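# Six arms sort coloured blocks onto matching tiles

## Task

Place every block on a tile that matches its colour, resting flat with a full face on the tile and never two blocks sharing one tile; each block must stay there without a robot supporting it, and at the end every gripper must have released its block and the arms must be moved away.

## Robot and tools

Robots: six identical i2rt Big YAM arms named arm1, arm2, arm3, arm4, arm5 and arm6. Each has six revolute joints, a two-finger gripper and a wrist camera (arm1_cam_wrist to arm6_cam_wrist). With joints 1 and 6 at zero and the hand level and pointing ahead, the wrist camera rides on top of the hand and looks toward the fingertips. The hand reaches roughly 1.0 m from the joint1 axis. Two fixed room cameras, room_a and room_b, watch the scene from above.

Frame: one shared scene frame with its origin on the floor and +z up. The hand point lies midway between the fingertips; its z axis runs along the fingers and the fingers close along its y axis. Each robot's foot pose is never printed. Camera calibration is given per camera (OpenCV pinhole plus radial model, K in pixels of a 504x504 image, T_world_to_cam in metres); room cameras may be off by a couple of degrees and several millimetres, and wrist camera poses inherit errors from reported joint angles.

execute_actions: argument actions is a list holding exactly one action, or empty to just read state and pictures. The action is an object keyed by robot name; under each name is joints, an object mapping joint names to absolute targets (not offsets from the current position). Any subset of robots and joints may be named; all named motions start at once and may finish at different moments. Keys and ranges: joint1_rad -2.879 to 2.879 rad (turns the arm about its foot, positive counter-clockwise seen from above, 0 faces the foot's direction); joint2_rad 0 to 3.141 (shoulder, 0 has the upper arm pointing back, positive raises then brings it forward); joint3_rad 0 to 3.019 (elbow, 0 is folded, positive opens); joint4_rad -1.692 to 1.57 (hand pitch, positive tips fingers up); joint5_rad -1.57 to 1.57 (sideways swing, positive toward the arm's right); joint6_rad -2.094 to 2.094 (hand roll, positive clockwise viewed from behind); gripper_m 0 to 0.093 metres, the fingertip gap. Tolerances for counting a joint done: ±0.045, ±0.14, ±0.09, ±0.055, ±0.03, ±0.035 rad and ±0.003 m. Optional cameras is a list of camera names (or "all"); omitted or null gives every camera, an empty list gives none. Any unknown key, name or out-of-range number rejects the entire call and nothing moves. Joints run at different speeds, so the hand may sweep a wide arc between postures.

wait: seconds, 0 to 10; commands nothing and returns the same state and pictures as an empty action list.

zoom_image: camera (one name) and region [x0, y0, x1, y1] in pixels of that camera's latest full image, origin top-left, at most 504 by 504 pixels.

read_manual: optional section, only "licences"; returns licence text and moves nothing.

finished_scene: scene, the integer of the scene being closed. Irreversible; call it only after the goal holds steadily with grippers open and arms withdrawn. Its result reports success and gives the next task. Replying with no tool call ends everything.

Result lines: joint_positions per arm; joint torques (whole drive output, offset, scaled and noisy, so not a clean contact signal); joint_status for the last accepted action: "off_target" means resting short of the target and possibly still pushing; "contact_stop" and "time_out" mean the joint gave up its target and holds where it stopped, though a timed-out joint may keep pushing toward a target close by (listed in on_its_own) and will continue if freed; "not_followed" plus a "joint command not followed" line with a cause means a built-in self and inter-arm clearance check withheld that arm's targets (the gripper target still runs) and the arm may retry them on later actions. on_its_own lists what the call did not command; "held at" is a held target, not a position. A "pictures" line names the images in order. MOTOR HOT warns from 85 °C; at 100 °C an OVER-TEMPERATURE FAULT drops the arm and its gripper, and its joints show "limit_stop_at_motor_heat"; resend targets afterwards.

Cautions: omitted joints or robots may keep pushing toward old targets. A Big YAM does not halt on contact and can press hard, which overheats motors; to relieve a push, command the joint its reported position. Targets very near the current reading may produce no motion. Loaded joints sag. Arms pressing hard against each other fail the run, and strong collisions may; no line reports arm-to-arm contact, and the clearance check can react late and ignores fingers, gripper housings and wrist cameras. Objects touching robots do not count. Never push or drop anything off the work area or to the floor. Loose objects may occasionally be nudged by outside forces. The robot holds the last command while you think, so plan sequences that are safe to pause on. Avoid drops, slips and slamming blocks down; release gently, then lift clear.

Each tool is called after "Request:" as name(argument=value, ...), one argument or row to a line, values as JSON.

## Session

Request:
execute_actions(
  actions=[],
)

Scene clock: 0.00 s.
Joint torques (N m, as the arm reports them, + toward a larger angle): no reading
Motor temperatures (°C, as the motors report them): arm1=[25 25 28 29 25 27] | arm2=[27 27 28 27 28 25] | arm3=[27 26 28 27 29 25] | arm4=[25 28 28 27 27 27] | arm5=[28 27 25 26 27 25] | arm6=[25 27 27 29 25 25]
arm1.joint_positions: joint1_rad=+0.835 joint2_rad=+0.253 joint3_rad=+1.588 joint4_rad=-1.546 joint5_rad=+0.286 joint6_rad=-0.521 gripper_m=+0.094
arm1.joint_status: not commanded
arm1.hand: x=-0.1217 y=+0.0569 z=+1.3148 quat_wxyz=(-0.077, -0.591, -0.501, +0.627) (m; scene frame)
arm2.joint_positions: joint1_rad=-0.390 joint2_rad=+0.425 joint3_rad=+1.510 joint4_rad=-1.376 joint5_rad=+0.027 joint6_rad=-0.658 gripper_m=+0.094
arm2.joint_status: not commanded
arm2.hand: x=+0.1372 y=+1.1734 z=+1.3038 quat_wxyz=(-0.539, +0.181, -0.783, +0.253) (m; scene frame)
arm3.joint_positions: joint1_rad=+0.135 joint2_rad=+0.617 joint3_rad=+1.537 joint4_rad=-1.264 joint5_rad=+0.291 joint6_rad=+0.316 gripper_m=+0.095
arm3.joint_status: not commanded
arm3.hand: x=+0.5026 y=-1.0343 z=+1.2447 quat_wxyz=(-0.166, -0.811, -0.062, +0.558) (m; scene frame)
arm4.joint_positions: joint1_rad=-0.033 joint2_rad=+0.605 joint3_rad=+1.528 joint4_rad=-1.612 joint5_rad=-0.151 joint6_rad=-0.111 gripper_m=+0.094
arm4.joint_status: not commanded
arm4.hand: x=-1.3070 y=-0.3479 z=+1.2060 quat_wxyz=(-0.103, +0.878, -0.222, -0.412) (m; scene frame)
arm5.joint_positions: joint1_rad=-0.886 joint2_rad=+0.523 joint3_rad=+1.337 joint4_rad=-1.617 joint5_rad=-0.223 joint6_rad=+0.234 gripper_m=+0.095
arm5.joint_status: not commanded
arm5.hand: x=-0.4173 y=+2.2753 z=+1.1747 quat_wxyz=(-0.368, -0.136, -0.912, -0.122) (m; scene frame)
arm6.joint_positions: joint1_rad=+0.423 joint2_rad=+0.344 joint3_rad=+1.316 joint4_rad=-1.306 joint5_rad=+0.149 joint6_rad=-0.371 gripper_m=+0.095
arm6.joint_status: not commanded
arm6.hand: x=+1.2121 y=-2.0617 z=+1.2374 quat_wxyz=(-0.586, +0.363, -0.724, -0.026) (m; scene frame)
pictures: arm1_cam_wrist, arm2_cam_wrist, arm3_cam_wrist, arm4_cam_wrist, arm5_cam_wrist, arm6_cam_wrist, room_a, room_b
Images, in order (width x height): arm1_cam_wrist 504x504, arm2_cam_wrist 504x504, arm3_cam_wrist 504x504, arm4_cam_wrist 504x504, arm5_cam_wrist 504x504, arm6_cam_wrist 504x504, room_a 504x504, room_b 504x504.

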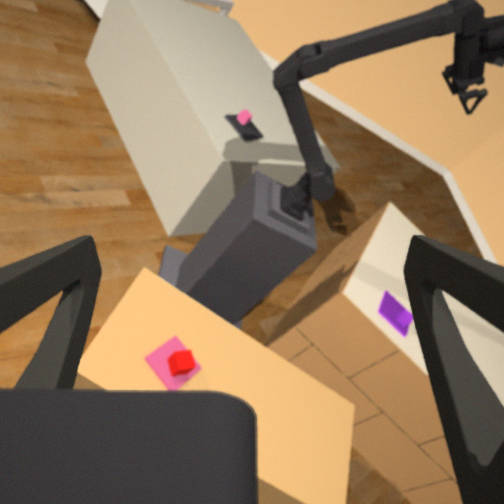

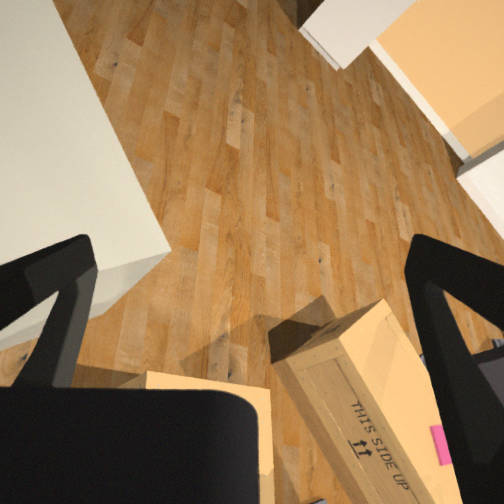

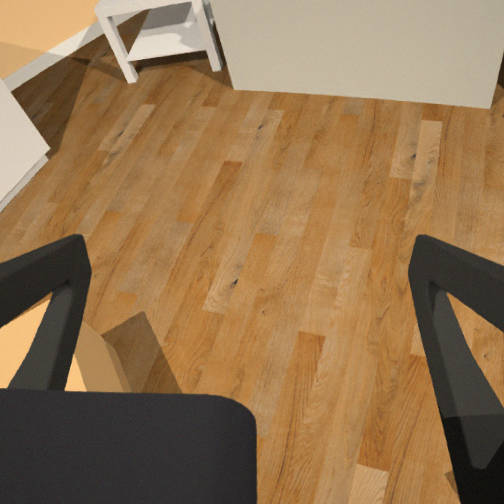

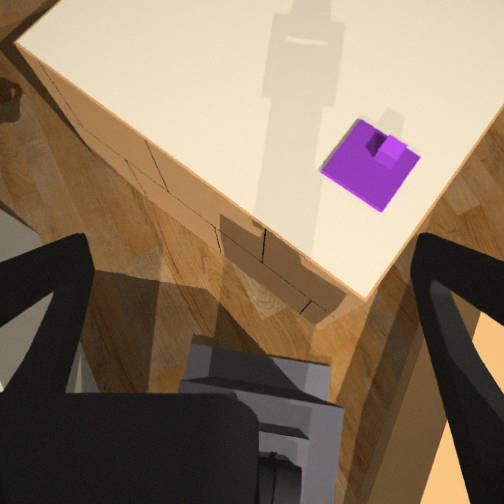

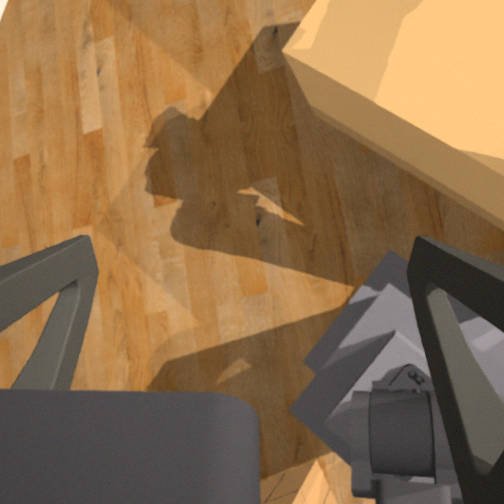

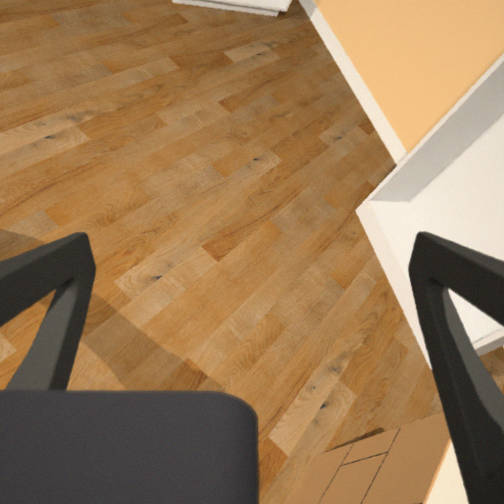

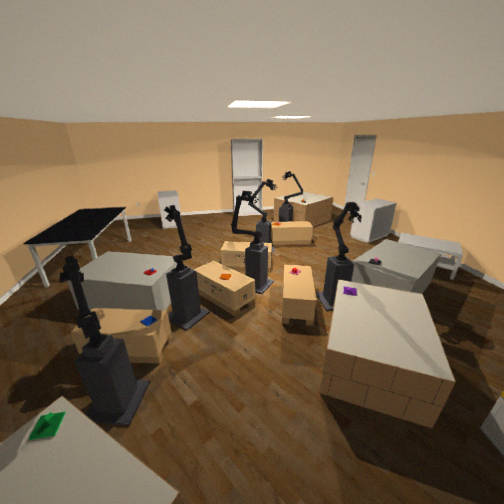

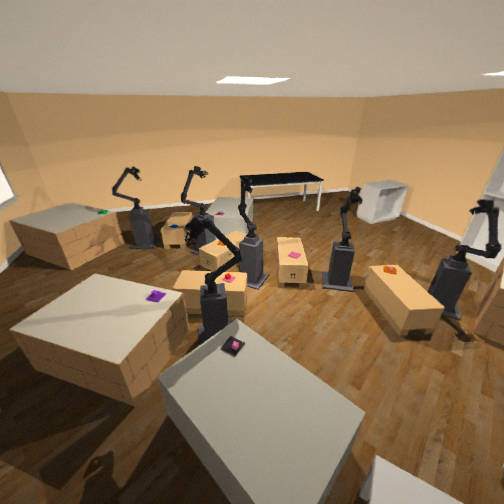

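Request:
zoom_image(
  camera="room_a",
  region=[0,160,504,504],
)

Request:
zoom_image(
  camera="room_b",
  region=[0,150,504,430],
)

Request:
execute_actions(
  actions=[
    {"arm1":{"joints":{"joint5_rad":0,"joint6_rad":0,"joint2_rad":0.6,"joint3_rad":1.2,"joint4_rad":-1.5}},"arm2":{"joints":{"joint5_rad":0,"joint6_rad":0,"joint2_rad":0.6,"joint3_rad":1.2,"joint4_rad":-1.5}},"arm3":{"joints":{"joint5_rad":0,"joint6_rad":0,"joint2_rad":0.6,"joint3_rad":1.2,"joint4_rad":-1.5}},"arm4":{"joints":{"joint5_rad":0,"joint6_rad":0,"joint2_rad":0.6,"joint3_rad":1.2,"joint4_rad":-1.5}},"arm5":{"joints":{"joint5_rad":0,"joint6_rad":0,"joint2_rad":0.6,"joint3_rad":1.2,"joint4_rad":-1.5}},"arm6":{"joints":{"joint5_rad":0,"joint6_rad":0,"joint2_rad":0.6,"joint3_rad":1.2,"joint4_rad":-1.5}}},
  ],
)

Region (0, 160, 504, 504) of room_a's 504x504 image, scaled by 1.000; it fills the top 344 rows of this view, and the rest is white.

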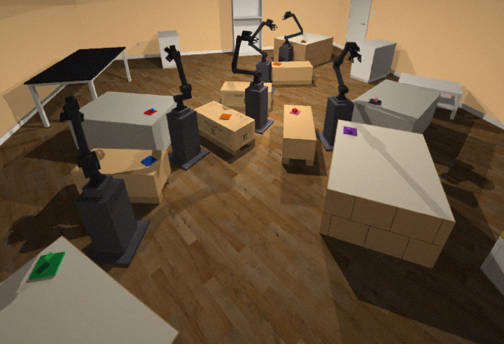

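Region (0, 150, 504, 430) of room_b's 504x504 image, scaled by 1.000.

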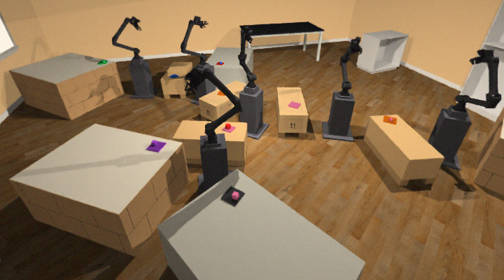

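Scene clock: 4.97 s.
Joint torques (N m, as the arm reports them, + toward a larger angle): arm1=[ 0.98  2.59  9.74  1.98 -0.07  0.21] | arm2=[-0.88  3.47 10.19  0.51 -0.11  0.06] | arm3=[ 0.25 -0.17  7.93  0.18 -0.1  -0.14] | arm4=[0.61 0.52 8.48 2.72 0.05 0.03] | arm5=[-0.07  1.28 10.32  1.46  0.07 -0.1 ] | arm6=[-0.34  1.65  8.96  1.16 -0.19  0.21]
Motor temperatures (°C, as the motors report them): arm1=[25 25 29 29 25 27] | arm2=[27 27 29 27 28 25] | arm3=[27 26 29 27 29 25] | arm4=[25 28 29 27 27 27] | arm5=[28 27 26 26 27 25] | arm6=[25 27 28 29 25 25]
arm1.joint_positions: joint1_rad=+0.835 joint2_rad=+0.594 joint3_rad=+1.172 joint4_rad=-1.504 joint5_rad=+0.004 joint6_rad=-0.012 gripper_m=+0.094
arm1.joint_status: all done
arm1.hand: x=-0.1745 y=-0.1605 z=+1.1137 quat_wxyz=(-0.165, -0.801, -0.507, +0.271) (m; scene frame)
arm2.joint_positions: joint1_rad=-0.390 joint2_rad=+0.593 joint3_rad=+1.186 joint4_rad=-1.484 joint5_rad=+0.002 joint6_rad=-0.013 gripper_m=+0.094
arm2.joint_status: all done
arm2.hand: x=+0.2336 y=+1.1600 z=+1.1083 quat_wxyz=(-0.329, -0.081, -0.940, +0.033) (m; scene frame)
arm3.joint_positions: joint1_rad=+0.135 joint2_rad=+0.607 joint3_rad=+1.192 joint4_rad=-1.480 joint5_rad=+0.005 joint6_rad=+0.013 gripper_m=+0.095
arm3.joint_status: all done
arm3.hand: x=+0.5223 y=-1.0805 z=+1.0375 quat_wxyz=(-0.109, -0.892, -0.306, +0.313) (m; scene frame)
arm4.joint_positions: joint1_rad=-0.033 joint2_rad=+0.607 joint3_rad=+1.191 joint4_rad=-1.522 joint5_rad=-0.003 joint6_rad=-0.009 gripper_m=+0.094
arm4.joint_status: all done
arm4.hand: x=-1.3245 y=-0.2995 z=+1.0691 quat_wxyz=(-0.106, +0.900, -0.312, -0.286) (m; scene frame)
arm5.joint_positions: joint1_rad=-0.886 joint2_rad=+0.613 joint3_rad=+1.189 joint4_rad=-1.518 joint5_rad=-0.002 joint6_rad=+0.016 gripper_m=+0.095
arm5.joint_status: all done
arm5.hand: x=-0.3653 y=+2.2297 z=+1.1058 quat_wxyz=(-0.310, -0.079, -0.947, +0.017) (m; scene frame)
arm6.joint_positions: joint1_rad=+0.423 joint2_rad=+0.598 joint3_rad=+1.197 joint4_rad=-1.492 joint5_rad=+0.003 joint6_rad=-0.008 gripper_m=+0.095
arm6.joint_status: all done
arm6.hand: x=+1.2628 y=-1.9901 z=+1.1047 quat_wxyz=(-0.321, +0.311, -0.888, -0.108) (m; scene frame)
pictures: arm1_cam_wrist, arm2_cam_wrist, arm3_cam_wrist, arm4_cam_wrist, arm5_cam_wrist, arm6_cam_wrist, room_a, room_b
camera_calibration (this result's frames):
arm1_cam_wrist: T_world_to_cam=[[-0.901759, 0.432176, 0.0074066, -0.0977524], [0.431991, 0.901689, -0.0184504, 0.244113], [-0.0146523, -0.0134382, -0.999802, 1.23121], [0, 0, 0, 1]] pos_world=[-0.175564, -0.161323, 1.23619]
arm2_cam_wrist: T_world_to_cam=[[-0.175955, -0.984389, -0.00420216, 1.18853], [-0.981947, 0.175817, -0.069771, 0.109694], [0.0694206, -0.00815028, -0.997554, 1.22191], [0, 0, 0, 1]] pos_world=[0.232016, 1.16065, 1.23156]
arm3_cam_wrist: T_world_to_cam=[[-0.618603, 0.785646, -0.00950125, 1.18205], [0.784755, 0.617217, -0.0565997, 0.322375], [-0.038603, -0.0424689, -0.998352, 1.13493], [0, 0, 0, 1]] pos_world=[0.522046, -1.07945, 1.16254]
arm4_cam_wrist: T_world_to_cam=[[0.625224, 0.780445, -0.000786405, 1.06191], [0.7804, -0.625198, -0.0101688, 0.865364], [-0.00842782, 0.00574405, -0.999948, 1.18843], [0, 0, 0, 1]] pos_world=[-1.32925, -0.294567, 1.198]
arm5_cam_wrist: T_world_to_cam=[[-0.14336, -0.989523, -0.0171006, 2.17215], [-0.989643, 0.143464, -0.00498637, -0.671686], [0.00738745, 0.0162087, -0.999841, 1.1971], [0, 0, 0, 1]] pos_world=[-0.362173, 2.22635, 1.23071]
arm6_cam_wrist: T_world_to_cam=[[0.624139, -0.781108, 0.0178963, -2.35803], [-0.778817, -0.623812, -0.0655979, -0.186693], [0.062403, 0.0270043, -0.997686, 1.20163], [0, 0, 0, 1]] pos_world=[1.25136, -1.99079, 1.2288]
Images, in order (width x height): arm1_cam_wrist 504x504, arm2_cam_wrist 504x504, arm3_cam_wrist 504x504, arm4_cam_wrist 504x504, arm5_cam_wrist 504x504, arm6_cam_wrist 504x504, room_a 504x504, room_b 504x504.

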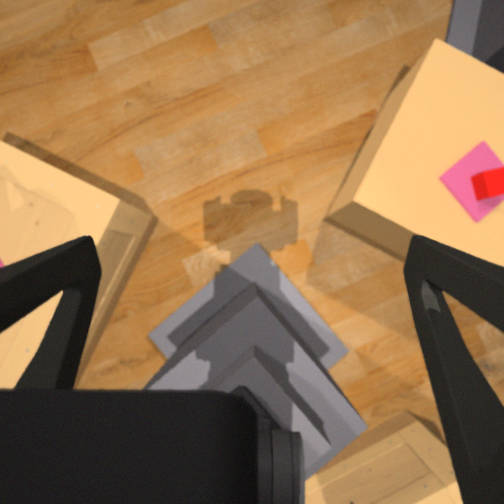

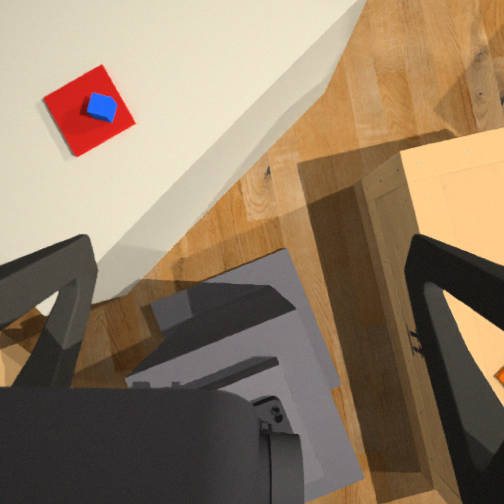

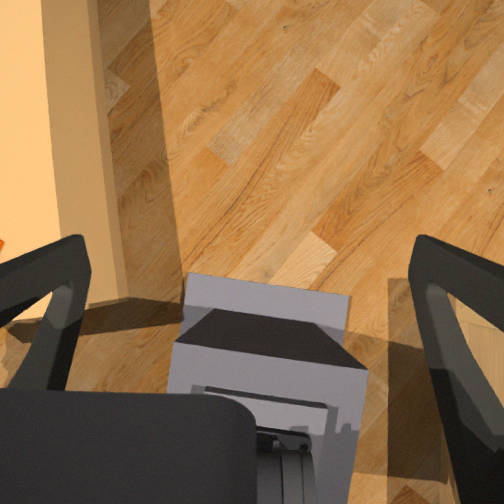

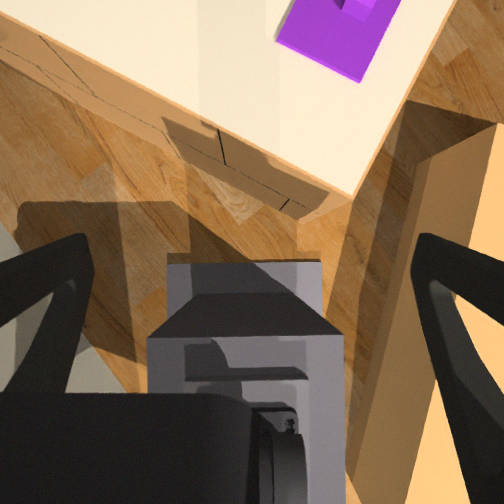

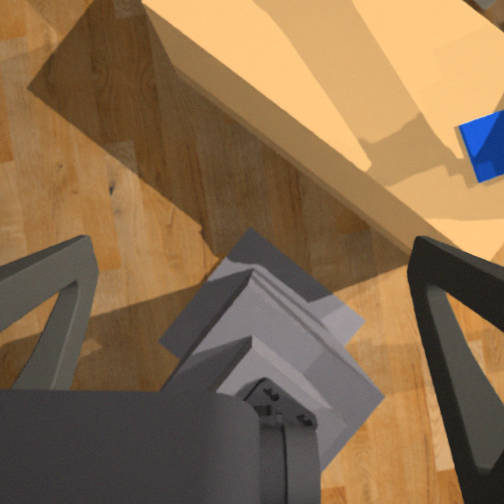

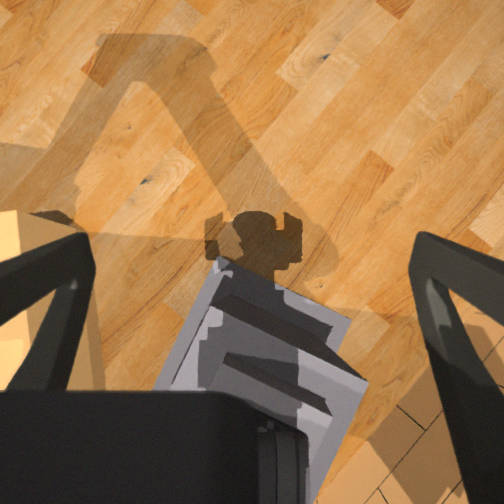

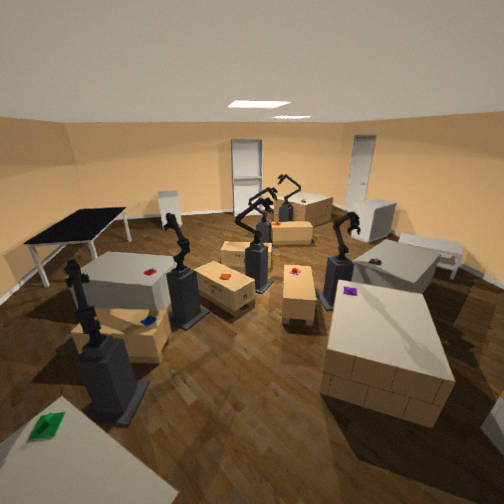

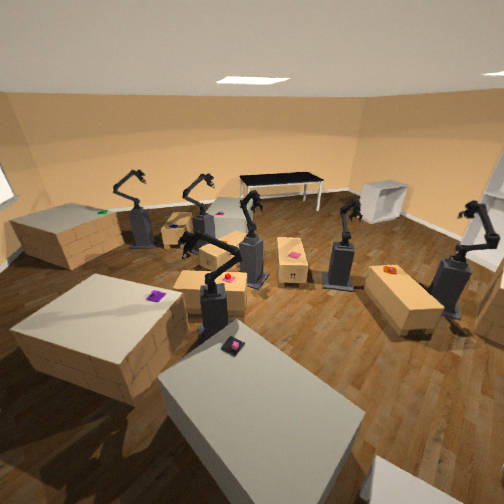

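Request:
execute_actions(
  actions=[
    {"arm1":{"joints":{"joint1_rad":-0.25,"joint2_rad":0.9,"joint4_rad":-1.25}},"arm2":{"joints":{"joint1_rad":1.9,"joint2_rad":0.9,"joint4_rad":-1.25}},"arm3":{"joints":{"joint1_rad":1.3,"joint2_rad":0.9,"joint4_rad":-1.25}},"arm4":{"joints":{"joint1_rad":1.3,"joint2_rad":0.9,"joint4_rad":-1.25}},"arm5":{"joints":{"joint1_rad":2.3,"joint2_rad":0.9,"joint4_rad":-1.25}},"arm6":{"joints":{"joint1_rad":-0.8,"joint2_rad":0.9,"joint4_rad":-1.25}}},
  ],
)

Scene clock: 10.67 s.
Joint torques (N m, as the arm reports them, + toward a larger angle): arm1=[ 0.08 -5.9  10.69  1.98  0.09  0.21] | arm2=[-0.94 -2.65 10.95  1.79 -0.04  0.06] | arm3=[ 0.97 -4.71  8.84  1.51  0.01 -0.12] | arm4=[ 1.37 -5.25  9.65  2.36 -0.04  0.  ] | arm5=[ 0.82 -5.22 11.11  1.21  0.05 -0.11] | arm6=[-1.43 -4.13 10.1   1.62 -0.04  0.1 ]
Motor temperatures (°C, as the motors report them): arm1=[25 25 31 29 25 27] | arm2=[27 27 31 27 28 25] | arm3=[27 26 30 27 29 25] | arm4=[25 28 30 27 27 27] | arm5=[28 27 27 26 27 25] | arm6=[25 27 29 29 25 25]
arm1.joint_positions: joint1_rad=-0.241 joint2_rad=+0.909 joint3_rad=+1.173 joint4_rad=-1.258 joint5_rad=+0.000 joint6_rad=-0.011 gripper_m=+0.094
arm1.joint_status: all done
arm1.hand: x=-0.4251 y=+0.0170 z=+1.0674 quat_wxyz=(-0.005, -0.958, -0.025, +0.285) (m; scene frame)
arm2.joint_positions: joint1_rad=+1.897 joint2_rad=+0.913 joint3_rad=+1.186 joint4_rad=-1.270 joint5_rad=-0.001 joint6_rad=-0.010 gripper_m=+0.094
arm2.joint_status: all done
arm2.hand: x=-0.1549 y=+1.4982 z=+1.0583 quat_wxyz=(-0.141, +0.834, -0.472, -0.248) (m; scene frame)
arm3.joint_positions: joint1_rad=+1.291 joint2_rad=+0.900 joint3_rad=+1.191 joint4_rad=-1.269 joint5_rad=+0.002 joint6_rad=+0.011 gripper_m=+0.095
arm3.joint_status: all done
arm3.hand: x=+0.7839 y=-1.2745 z=+0.9910 quat_wxyz=(-0.232, -0.587, -0.755, +0.178) (m; scene frame)
arm4.joint_positions: joint1_rad=+1.292 joint2_rad=+0.910 joint3_rad=+1.187 joint4_rad=-1.266 joint5_rad=+0.000 joint6_rad=-0.006 gripper_m=+0.094
arm4.joint_status: all done
arm4.hand: x=-1.4342 y=-0.6412 z=+1.0232 quat_wxyz=(+0.093, +0.910, +0.306, -0.265) (m; scene frame)
arm5.joint_positions: joint1_rad=+2.293 joint2_rad=+0.920 joint3_rad=+1.189 joint4_rad=-1.262 joint5_rad=-0.001 joint6_rad=+0.014 gripper_m=+0.095
arm5.joint_status: all done
arm5.hand: x=-0.9254 y=+2.3014 z=+1.0605 quat_wxyz=(-0.016, +0.957, -0.059, -0.284) (m; scene frame)
arm6.joint_positions: joint1_rad=-0.789 joint2_rad=+0.905 joint3_rad=+1.197 joint4_rad=-1.258 joint5_rad=+0.000 joint6_rad=-0.007 gripper_m=+0.095
arm6.joint_status: all done
arm6.hand: x=+1.3885 y=-2.3034 z=+1.0578 quat_wxyz=(-0.290, -0.256, -0.919, +0.077) (m; scene frame)
pictures: arm1_cam_wrist, arm2_cam_wrist, arm3_cam_wrist, arm4_cam_wrist, arm5_cam_wrist, arm6_cam_wrist, room_a, room_b
camera_calibration (this result's frames):
arm1_cam_wrist: T_world_to_cam=[[-0.0499667, 0.998748, 0.00233654, -0.0421831], [0.997522, 0.049789, 0.0497174, 0.373555], [0.0495389, 0.00481497, -0.998761, 1.20952], [0, 0, 0, 1]] pos_world=[-0.434655, 0.0177076, 1.18954]
arm2_cam_wrist: T_world_to_cam=[[0.858919, 0.511978, -0.0117166, -0.620724], [0.512098, -0.858503, 0.0269819, 1.34393], [0.00375542, -0.0291753, -0.999567, 1.22525], [0, 0, 0, 1]] pos_world=[-0.159673, 1.50731, 1.18118]
arm3_cam_wrist: T_world_to_cam=[[-0.967614, -0.252235, -0.0100607, 0.447214], [-0.252419, 0.967231, 0.0273665, 1.4102], [0.00282826, 0.0290197, -0.999575, 1.15028], [0, 0, 0, 1]] pos_world=[0.78544, -1.28457, 1.1157]
arm4_cam_wrist: T_world_to_cam=[[-0.601604, 0.798559, -0.019408, -0.331641], [0.79758, 0.601851, 0.0405089, 1.49644], [0.0440295, 0.00889084, -0.998991, 1.21981], [0, 0, 0, 1]] pos_world=[-1.44675, -0.646642, 1.15152]
arm5_cam_wrist: T_world_to_cam=[[0.106095, 0.994344, -0.00490333, -2.18578], [0.993229, -0.105739, 0.0481172, 1.1156], [0.0473266, -0.00997512, -0.99883, 1.25101], [0, 0, 0, 1]] pos_world=[-0.935348, 2.30385, 1.18515]
arm6_cam_wrist: T_world_to_cam=[[-0.509982, -0.860183, 0.00203432, -1.27096], [-0.860066, 0.509949, 0.0154581, 2.35131], [-0.0143342, 0.00613369, -0.999878, 1.21621], [0, 0, 0, 1]] pos_world=[1.39155, -2.29976, 1.1823]
Images, in order (width x height): arm1_cam_wrist 504x504, arm2_cam_wrist 504x504, arm3_cam_wrist 504x504, arm4_cam_wrist 504x504, arm5_cam_wrist 504x504, arm6_cam_wrist 504x504, room_a 504x504, room_b 504x504.

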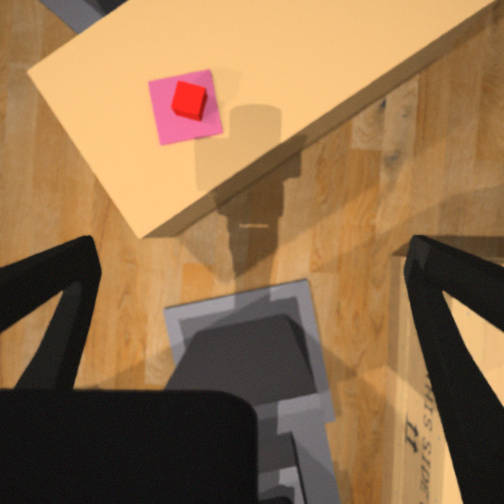

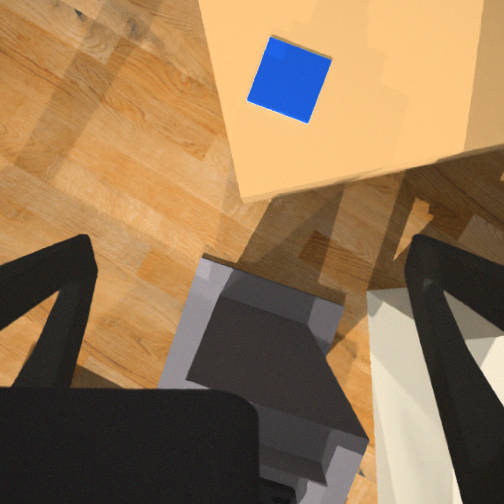

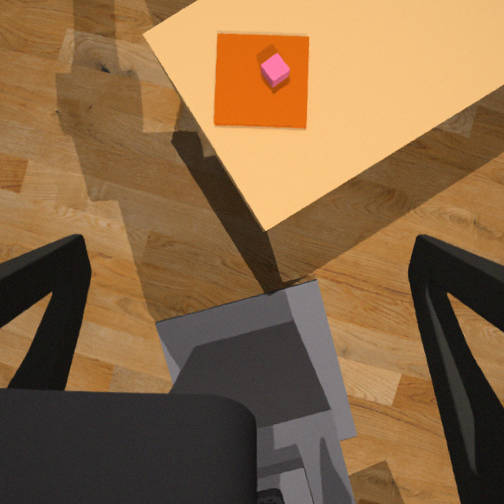

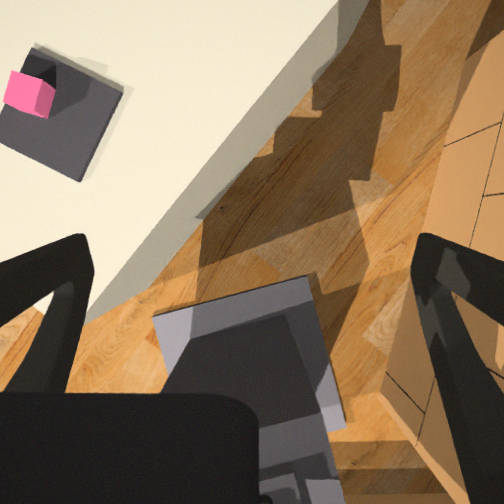

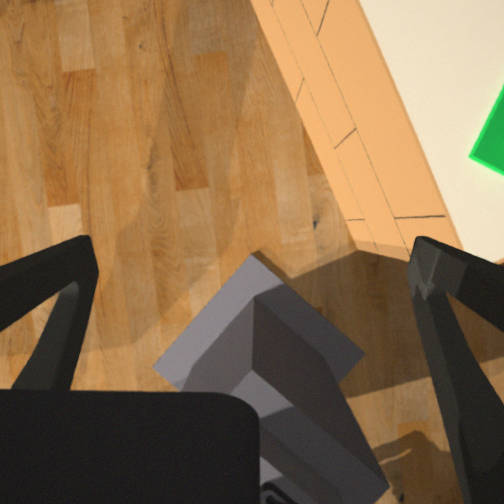

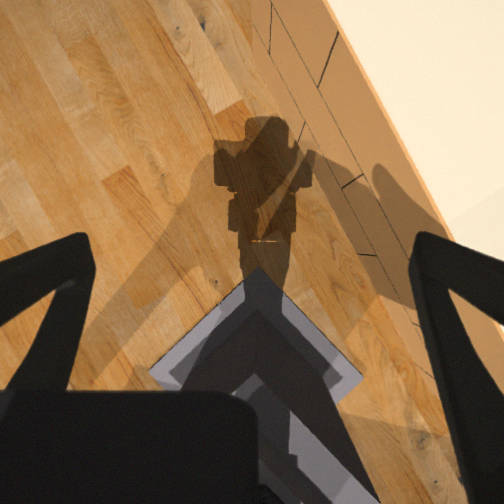

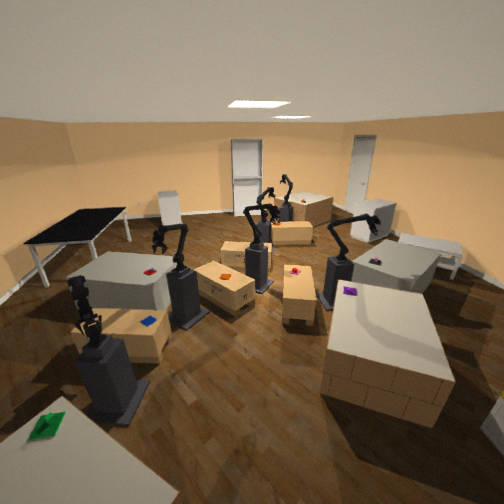

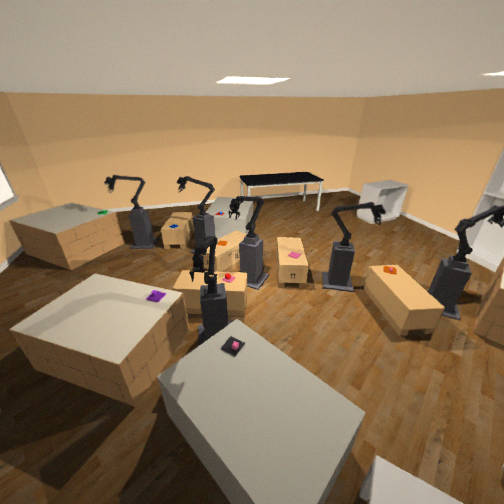

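Request:
execute_actions(
  actions=[
    {"arm4":{"joints":{"joint1_rad":-0.25,"joint2_rad":1.1,"joint4_rad":-1.05}},"arm5":{"joints":{"joint1_rad":1.75,"joint2_rad":1.1,"joint4_rad":-1.05}},"arm6":{"joints":{"joint1_rad":-1.6,"joint2_rad":1.1,"joint4_rad":-1.05}},"arm2":{"joints":{"joint1_rad":0.35,"joint2_rad":1.1,"joint4_rad":-1.05}},"arm3":{"joints":{"joint2_rad":1.1,"joint4_rad":-1.05}},"arm1":{"joints":{"joint1_rad":-0.05,"joint2_rad":1.1,"joint4_rad":-1.05}}},
  ],
)

Scene clock: 13.57 s.
Joint torques (N m, as the arm reports them, + toward a larger angle): arm1=[ 1.07 -8.96 10.88  2.1   0.1   0.23] | arm2=[-0.78 -6.02 11.51  1.69 -0.13  0.04] | arm3=[ 0.97 -8.01  9.11  1.72  0.01 -0.12] | arm4=[-0.04 -8.9   9.83  2.25 -0.07  0.  ] | arm5=[-0.96 -9.37 11.5   1.15 -0.04 -0.07] | arm6=[-0.38 -8.67 10.39  1.63 -0.06  0.11]
Motor temperatures (°C, as the motors report them): arm1=[25 25 32 29 25 27] | arm2=[27 28 31 27 28 25] | arm3=[27 26 30 27 29 25] | arm4=[25 28 31 27 27 27] | arm5=[28 28 28 26 27 25] | arm6=[25 27 29 29 25 25]
arm1.joint_positions: joint1_rad=-0.054 joint2_rad=+1.108 joint3_rad=+1.173 joint4_rad=-1.062 joint5_rad=+0.000 joint6_rad=-0.010 gripper_m=+0.094
arm1.joint_status: all done
arm1.hand: x=-0.4972 y=-0.0656 z=+1.0208 quat_wxyz=(-0.031, -0.952, -0.114, +0.281) (m; scene frame)
arm2.joint_positions: joint1_rad=+0.349 joint2_rad=+1.117 joint3_rad=+1.186 joint4_rad=-1.070 joint5_rad=+0.001 joint6_rad=-0.010 gripper_m=+0.094
arm2.joint_status: all done
arm2.hand: x=+0.3858 y=+1.4271 z=+1.0070 quat_wxyz=(-0.269, +0.267, -0.922, -0.077) (m; scene frame)
arm3.joint_positions: joint1_rad=+1.291 joint2_rad=+1.100 joint3_rad=+1.191 joint4_rad=-1.076 joint5_rad=+0.002 joint6_rad=+0.011 gripper_m=+0.095
arm3.joint_status: all done
arm3.hand: x=+0.8055 y=-1.3558 z=+0.9447 quat_wxyz=(-0.229, -0.588, -0.756, +0.176) (m; scene frame)
arm4.joint_positions: joint1_rad=-0.245 joint2_rad=+1.115 joint3_rad=+1.187 joint4_rad=-1.066 joint5_rad=+0.000 joint6_rad=-0.006 gripper_m=+0.094
arm4.joint_status: all done
arm4.hand: x=-1.4272 y=-0.0979 z=+0.9748 quat_wxyz=(-0.127, +0.868, -0.410, -0.250) (m; scene frame)
arm5.joint_positions: joint1_rad=+1.753 joint2_rad=+1.121 joint3_rad=+1.189 joint4_rad=-1.066 joint5_rad=+0.001 joint6_rad=+0.013 gripper_m=+0.095
arm5.joint_status: all done
arm5.hand: x=-0.9222 y=+2.5254 z=+1.0134 quat_wxyz=(-0.092, +0.907, -0.313, -0.268) (m; scene frame)
arm6.joint_positions: joint1_rad=-1.591 joint2_rad=+1.107 joint3_rad=+1.197 joint4_rad=-1.060 joint5_rad=+0.000 joint6_rad=-0.007 gripper_m=+0.095
arm6.joint_status: all done
arm6.hand: x=+1.1880 y=-2.5445 z=+1.0070 quat_wxyz=(-0.232, -0.595, -0.748, +0.180) (m; scene frame)
pictures: arm1_cam_wrist, arm2_cam_wrist, arm3_cam_wrist, arm4_cam_wrist, arm5_cam_wrist, arm6_cam_wrist, room_a, room_b
camera_calibration (this result's frames):
arm1_cam_wrist: T_world_to_cam=[[-0.234025, 0.972228, 0.00215074, -0.0563063], [0.970903, 0.233589, 0.0527535, 0.447676], [0.050786, 0.0144338, -0.998605, 1.16795], [0, 0, 0, 1]] pos_world=[-0.507143, -0.0666877, 1.14282]
arm2_cam_wrist: T_world_to_cam=[[0.531266, -0.847137, -0.0107357, 1.01568], [-0.846322, -0.531249, 0.0389038, 1.05248], [-0.0386602, -0.0115824, -0.999185, 1.16075], [0, 0, 0, 1]] pos_world=[0.396017, 1.43299, 1.12977]
arm3_cam_wrist: T_world_to_cam=[[-0.967632, -0.252166, -0.0100248, 0.447244], [-0.252363, 0.96704, 0.0338485, 1.48909], [0.00115891, 0.0352827, -0.999377, 1.1159], [0, 0, 0, 1]] pos_world=[0.807265, -1.3666, 1.06928]
arm4_cam_wrist: T_world_to_cam=[[0.778096, 0.62814, 0.00273461, 1.16857], [0.627462, -0.777445, 0.0432463, 0.785384], [0.0292907, -0.0319339, -0.999061, 1.14133], [0, 0, 0, 1]] pos_world=[-1.43549, -0.0869868, 1.1031]
arm5_cam_wrist: T_world_to_cam=[[0.6028, 0.797884, -0.00352614, -1.45629], [0.79696, -0.601877, 0.0509827, 2.20742], [0.038556, -0.0335426, -0.998693, 1.25727], [0, 0, 0, 1]] pos_world=[-0.929848, 2.53272, 1.13795]
arm6_cam_wrist: T_world_to_cam=[[-0.972841, -0.231466, 0.00193328, 0.569223], [-0.231313, 0.972443, 0.0291479, 2.71864], [-0.00862675, 0.0279091, -0.999573, 1.21242], [0, 0, 0, 1]] pos_world=[1.19308, -2.54581, 1.13156]
Images, in order (width x height): arm1_cam_wrist 504x504, arm2_cam_wrist 504x504, arm3_cam_wrist 504x504, arm4_cam_wrist 504x504, arm5_cam_wrist 504x504, arm6_cam_wrist 504x504, room_a 504x504, room_b 504x504.

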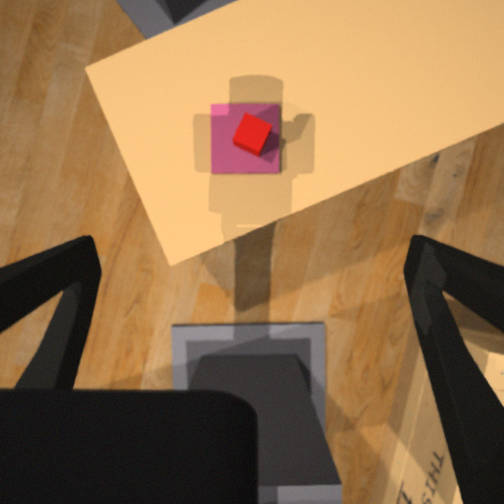

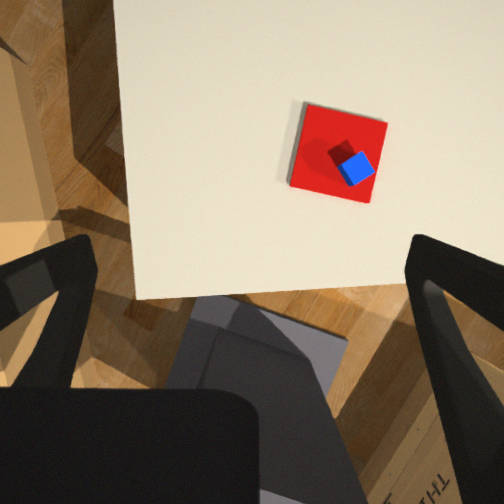

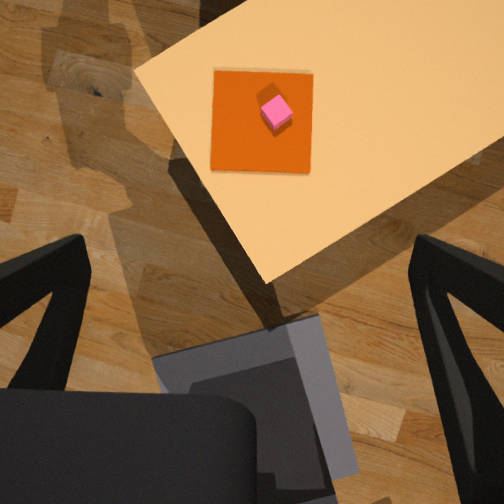

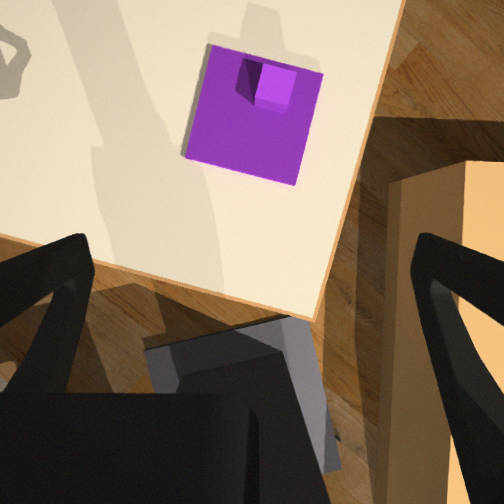

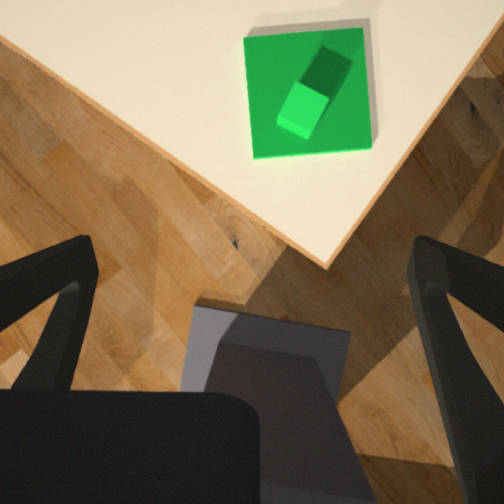

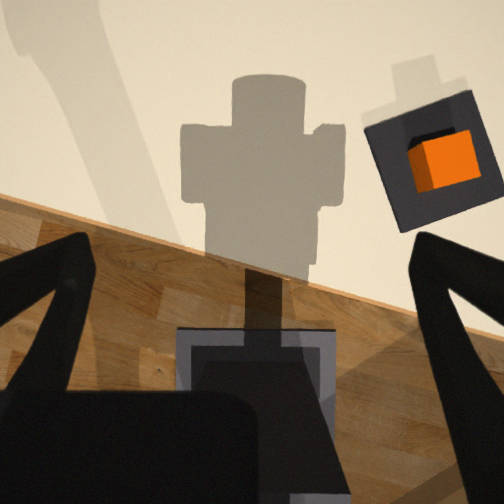

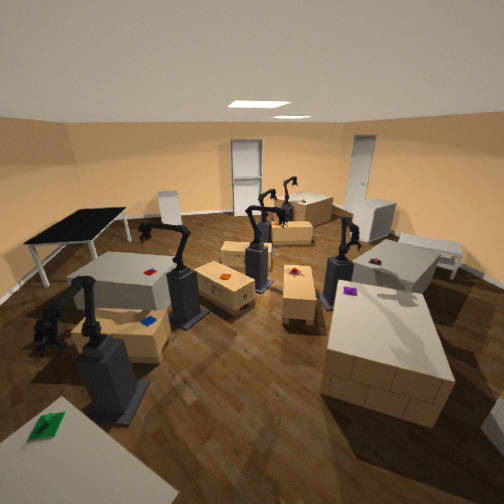

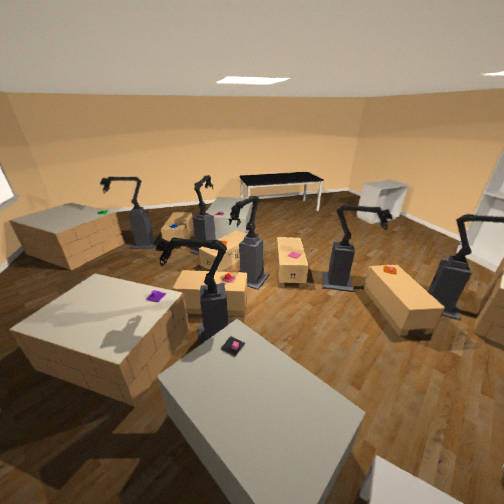

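Request:
execute_actions(
  actions=[
    {"arm1":{"joints":{"joint1_rad":-0.06,"joint2_rad":2.33,"joint3_rad":1.562,"joint4_rad":-0.8}},"arm2":{"joints":{"joint1_rad":0.094,"joint2_rad":1.99,"joint3_rad":1.39,"joint4_rad":-0.97}},"arm3":{"joints":{"joint1_rad":1.247,"joint2_rad":2.21,"joint3_rad":1.614,"joint4_rad":-0.975}},"arm4":{"joints":{"joint1_rad":1.78,"joint2_rad":2.0,"joint3_rad":1.694,"joint4_rad":-1.265}},"arm6":{"joints":{"joint1_rad":-1.99,"joint2_rad":1.89,"joint3_rad":1.602,"joint4_rad":-1.283}},"arm5":{"joints":{"joint2_rad":0.5,"joint3_rad":0.9}}},
  ],
)

Scene clock: 21.60 s.
Joint torques (N m, as the arm reports them, + toward a larger angle): arm1=[  0.6  -25.56   7.5    0.29   0.05   0.18] | arm2=[ -0.07 -16.06   8.95   0.39  -0.09   0.07] | arm3=[ -0.65 -20.61   7.8   -0.06   0.01  -0.12] | arm4=[  0.3  -22.68   9.64  -0.24   0.02  -0.01] | arm5=[-0.48  3.49 10.43  1.31  0.01 -0.07] | arm6=[  0.79 -17.05  11.55   0.1   -0.12   0.11]
Motor temperatures (°C, as the motors report them): arm1=[25 26 34 29 25 27] | arm2=[27 28 33 27 28 25] | arm3=[27 26 32 27 29 25] | arm4=[25 29 33 27 27 27] | arm5=[28 28 29 26 27 25] | arm6=[25 27 30 29 25 25]
arm1.joint_positions: joint1_rad=-0.054 joint2_rad=+2.334 joint3_rad=+1.539 joint4_rad=-0.798 joint5_rad=+0.000 joint6_rad=-0.010 gripper_m=+0.094
arm1.joint_status: all done
arm1.hand: x=-0.6592 y=-0.1032 z=+0.5413 quat_wxyz=(+0.001, -0.993, -0.119, -0.011) (m; scene frame)
arm2.joint_positions: joint1_rad=+0.085 joint2_rad=+2.014 joint3_rad=+1.369 joint4_rad=-0.982 joint5_rad=+0.001 joint6_rad=-0.010 gripper_m=+0.094
arm2.joint_status: all done
arm2.hand: x=+0.5325 y=+1.3547 z=+0.6545 quat_wxyz=(+0.030, +0.150, -0.988, +0.003) (m; scene frame)
arm3.joint_positions: joint1_rad=+1.257 joint2_rad=+2.204 joint3_rad=+1.590 joint4_rad=-0.980 joint5_rad=+0.002 joint6_rad=+0.011 gripper_m=+0.095
arm3.joint_status: all done
arm3.hand: x=+0.8313 y=-1.5347 z=+0.5457 quat_wxyz=(+0.010, -0.627, -0.779, -0.006) (m; scene frame)
arm4.joint_positions: joint1_rad=+1.788 joint2_rad=+2.019 joint3_rad=+1.664 joint4_rad=-1.251 joint5_rad=-0.002 joint6_rad=-0.005 gripper_m=+0.094
arm4.joint_status: all done
arm4.hand: x=-1.4019 y=-0.9762 z=+0.7173 quat_wxyz=(-0.004, +0.840, +0.542, +0.022) (m; scene frame)
arm5.joint_positions: joint1_rad=+1.753 joint2_rad=+0.492 joint3_rad=+0.899 joint4_rad=-1.060 joint5_rad=+0.001 joint6_rad=+0.013 gripper_m=+0.095
arm5.joint_status: all done
arm5.hand: x=-0.7899 y=+2.4241 z=+1.0640 quat_wxyz=(-0.142, +0.847, -0.292, -0.421) (m; scene frame)
arm6.joint_positions: joint1_rad=-1.998 joint2_rad=+1.897 joint3_rad=+1.566 joint4_rad=-1.276 joint5_rad=+0.000 joint6_rad=-0.007 gripper_m=+0.095
arm6.joint_status: all done
arm6.hand: x=+0.9922 y=-2.6711 z=+0.7706 quat_wxyz=(+0.011, -0.767, -0.642, -0.020) (m; scene frame)
pictures: arm1_cam_wrist, arm2_cam_wrist, arm3_cam_wrist, arm4_cam_wrist, arm5_cam_wrist, arm6_cam_wrist, room_a, room_b
camera_calibration (this result's frames):
arm1_cam_wrist: T_world_to_cam=[[-0.233909, 0.972255, -0.00260387, -0.0539025], [0.773991, 0.187829, 0.604697, 0.205792], [0.588408, 0.139429, -0.796452, 0.955829], [0, 0, 0, 1]] pos_world=[-0.734308, -0.119517, 0.63669]
arm2_cam_wrist: T_world_to_cam=[[0.28665, -0.957969, -0.0112527, 1.15331], [-0.751345, -0.232079, 0.617754, 0.31713], [-0.594401, -0.168625, -0.786291, 1.18263], [0, 0, 0, 1]] pos_world=[0.610635, 1.37786, 0.746963]
arm3_cam_wrist: T_world_to_cam=[[-0.976885, -0.213712, -0.00486891, 0.486966], [-0.173835, 0.780939, 0.599929, 1.02229], [-0.12441, 0.586908, -0.800038, 1.56557], [0, 0, 0, 1]] pos_world=[0.848192, -1.61312, 0.64158]
arm4_cam_wrist: T_world_to_cam=[[-0.906311, 0.421937, -0.0238587, -0.842291], [0.322317, 0.726637, 0.606721, 0.734079], [0.273335, 0.542188, -0.794557, 1.61125], [0, 0, 0, 1]] pos_world=[-1.4404, -1.05162, 0.814755]
arm5_cam_wrist: T_world_to_cam=[[0.600704, 0.799471, -0.00129217, -1.46289], [0.764714, -0.575058, -0.290723, 2.31153], [-0.233168, 0.17365, -0.956806, 0.537913], [0, 0, 0, 1]] pos_world=[-0.763474, 2.40539, 1.1848]
arm6_cam_wrist: T_world_to_cam=[[-0.986002, 0.166689, -0.00392453, 1.43104], [0.128221, 0.77308, 0.621214, 1.45782], [0.106584, 0.612015, -0.783631, 2.25734], [0, 0, 0, 1]] pos_world=[0.983492, -2.74707, 0.868924]
Images, in order (width x height): arm1_cam_wrist 504x504, arm2_cam_wrist 504x504, arm3_cam_wrist 504x504, arm4_cam_wrist 504x504, arm5_cam_wrist 504x504, arm6_cam_wrist 504x504, room_a 504x504, room_b 504x504.

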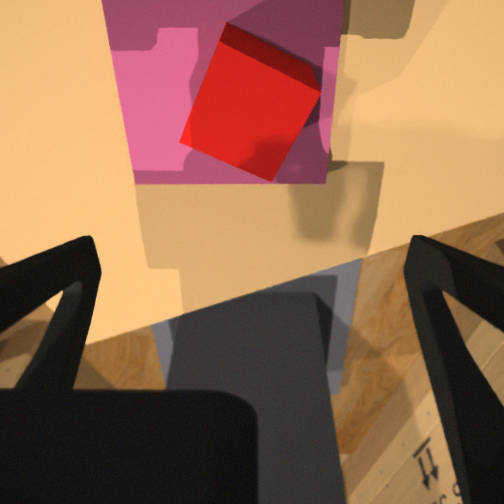

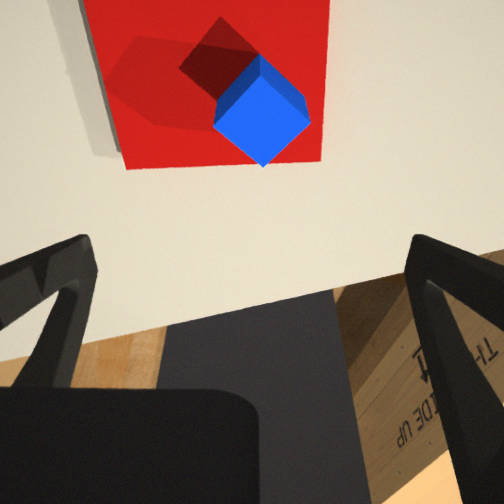

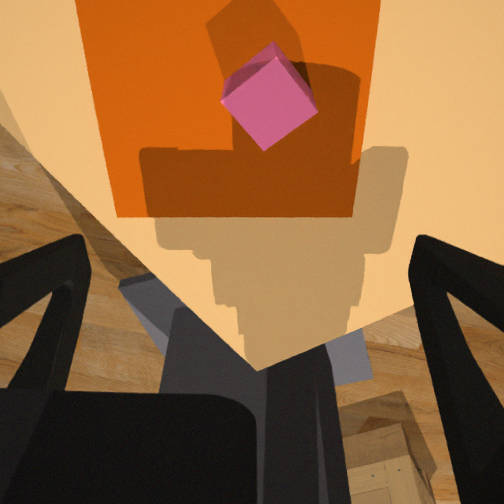

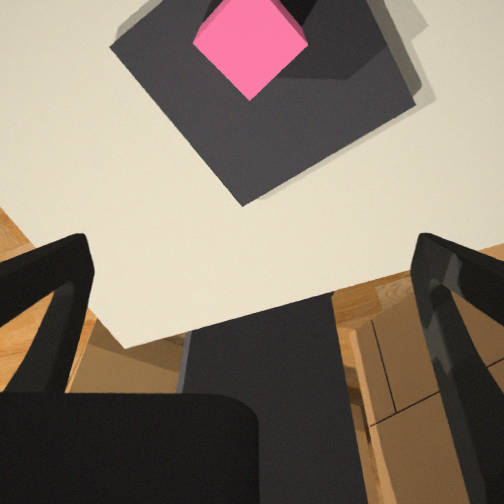

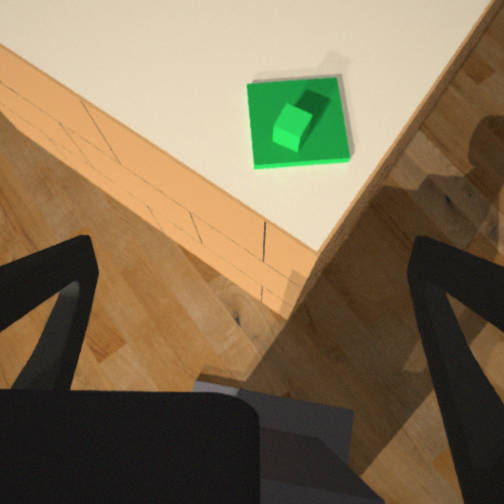

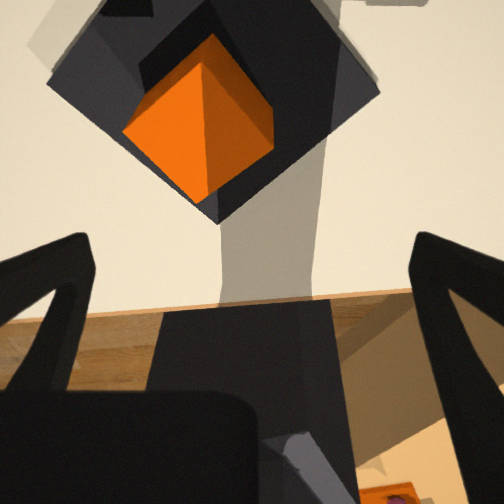

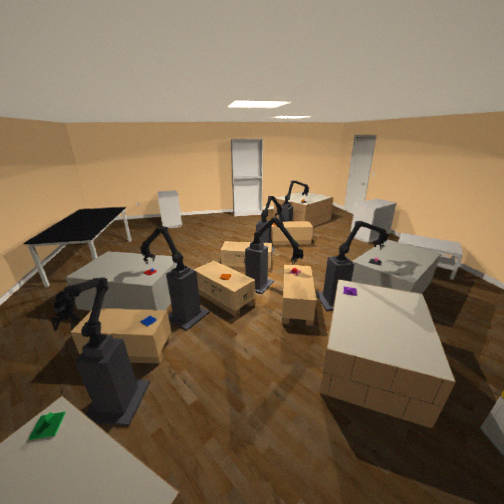

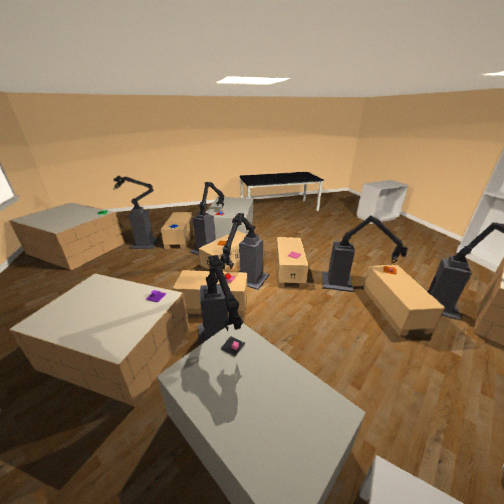

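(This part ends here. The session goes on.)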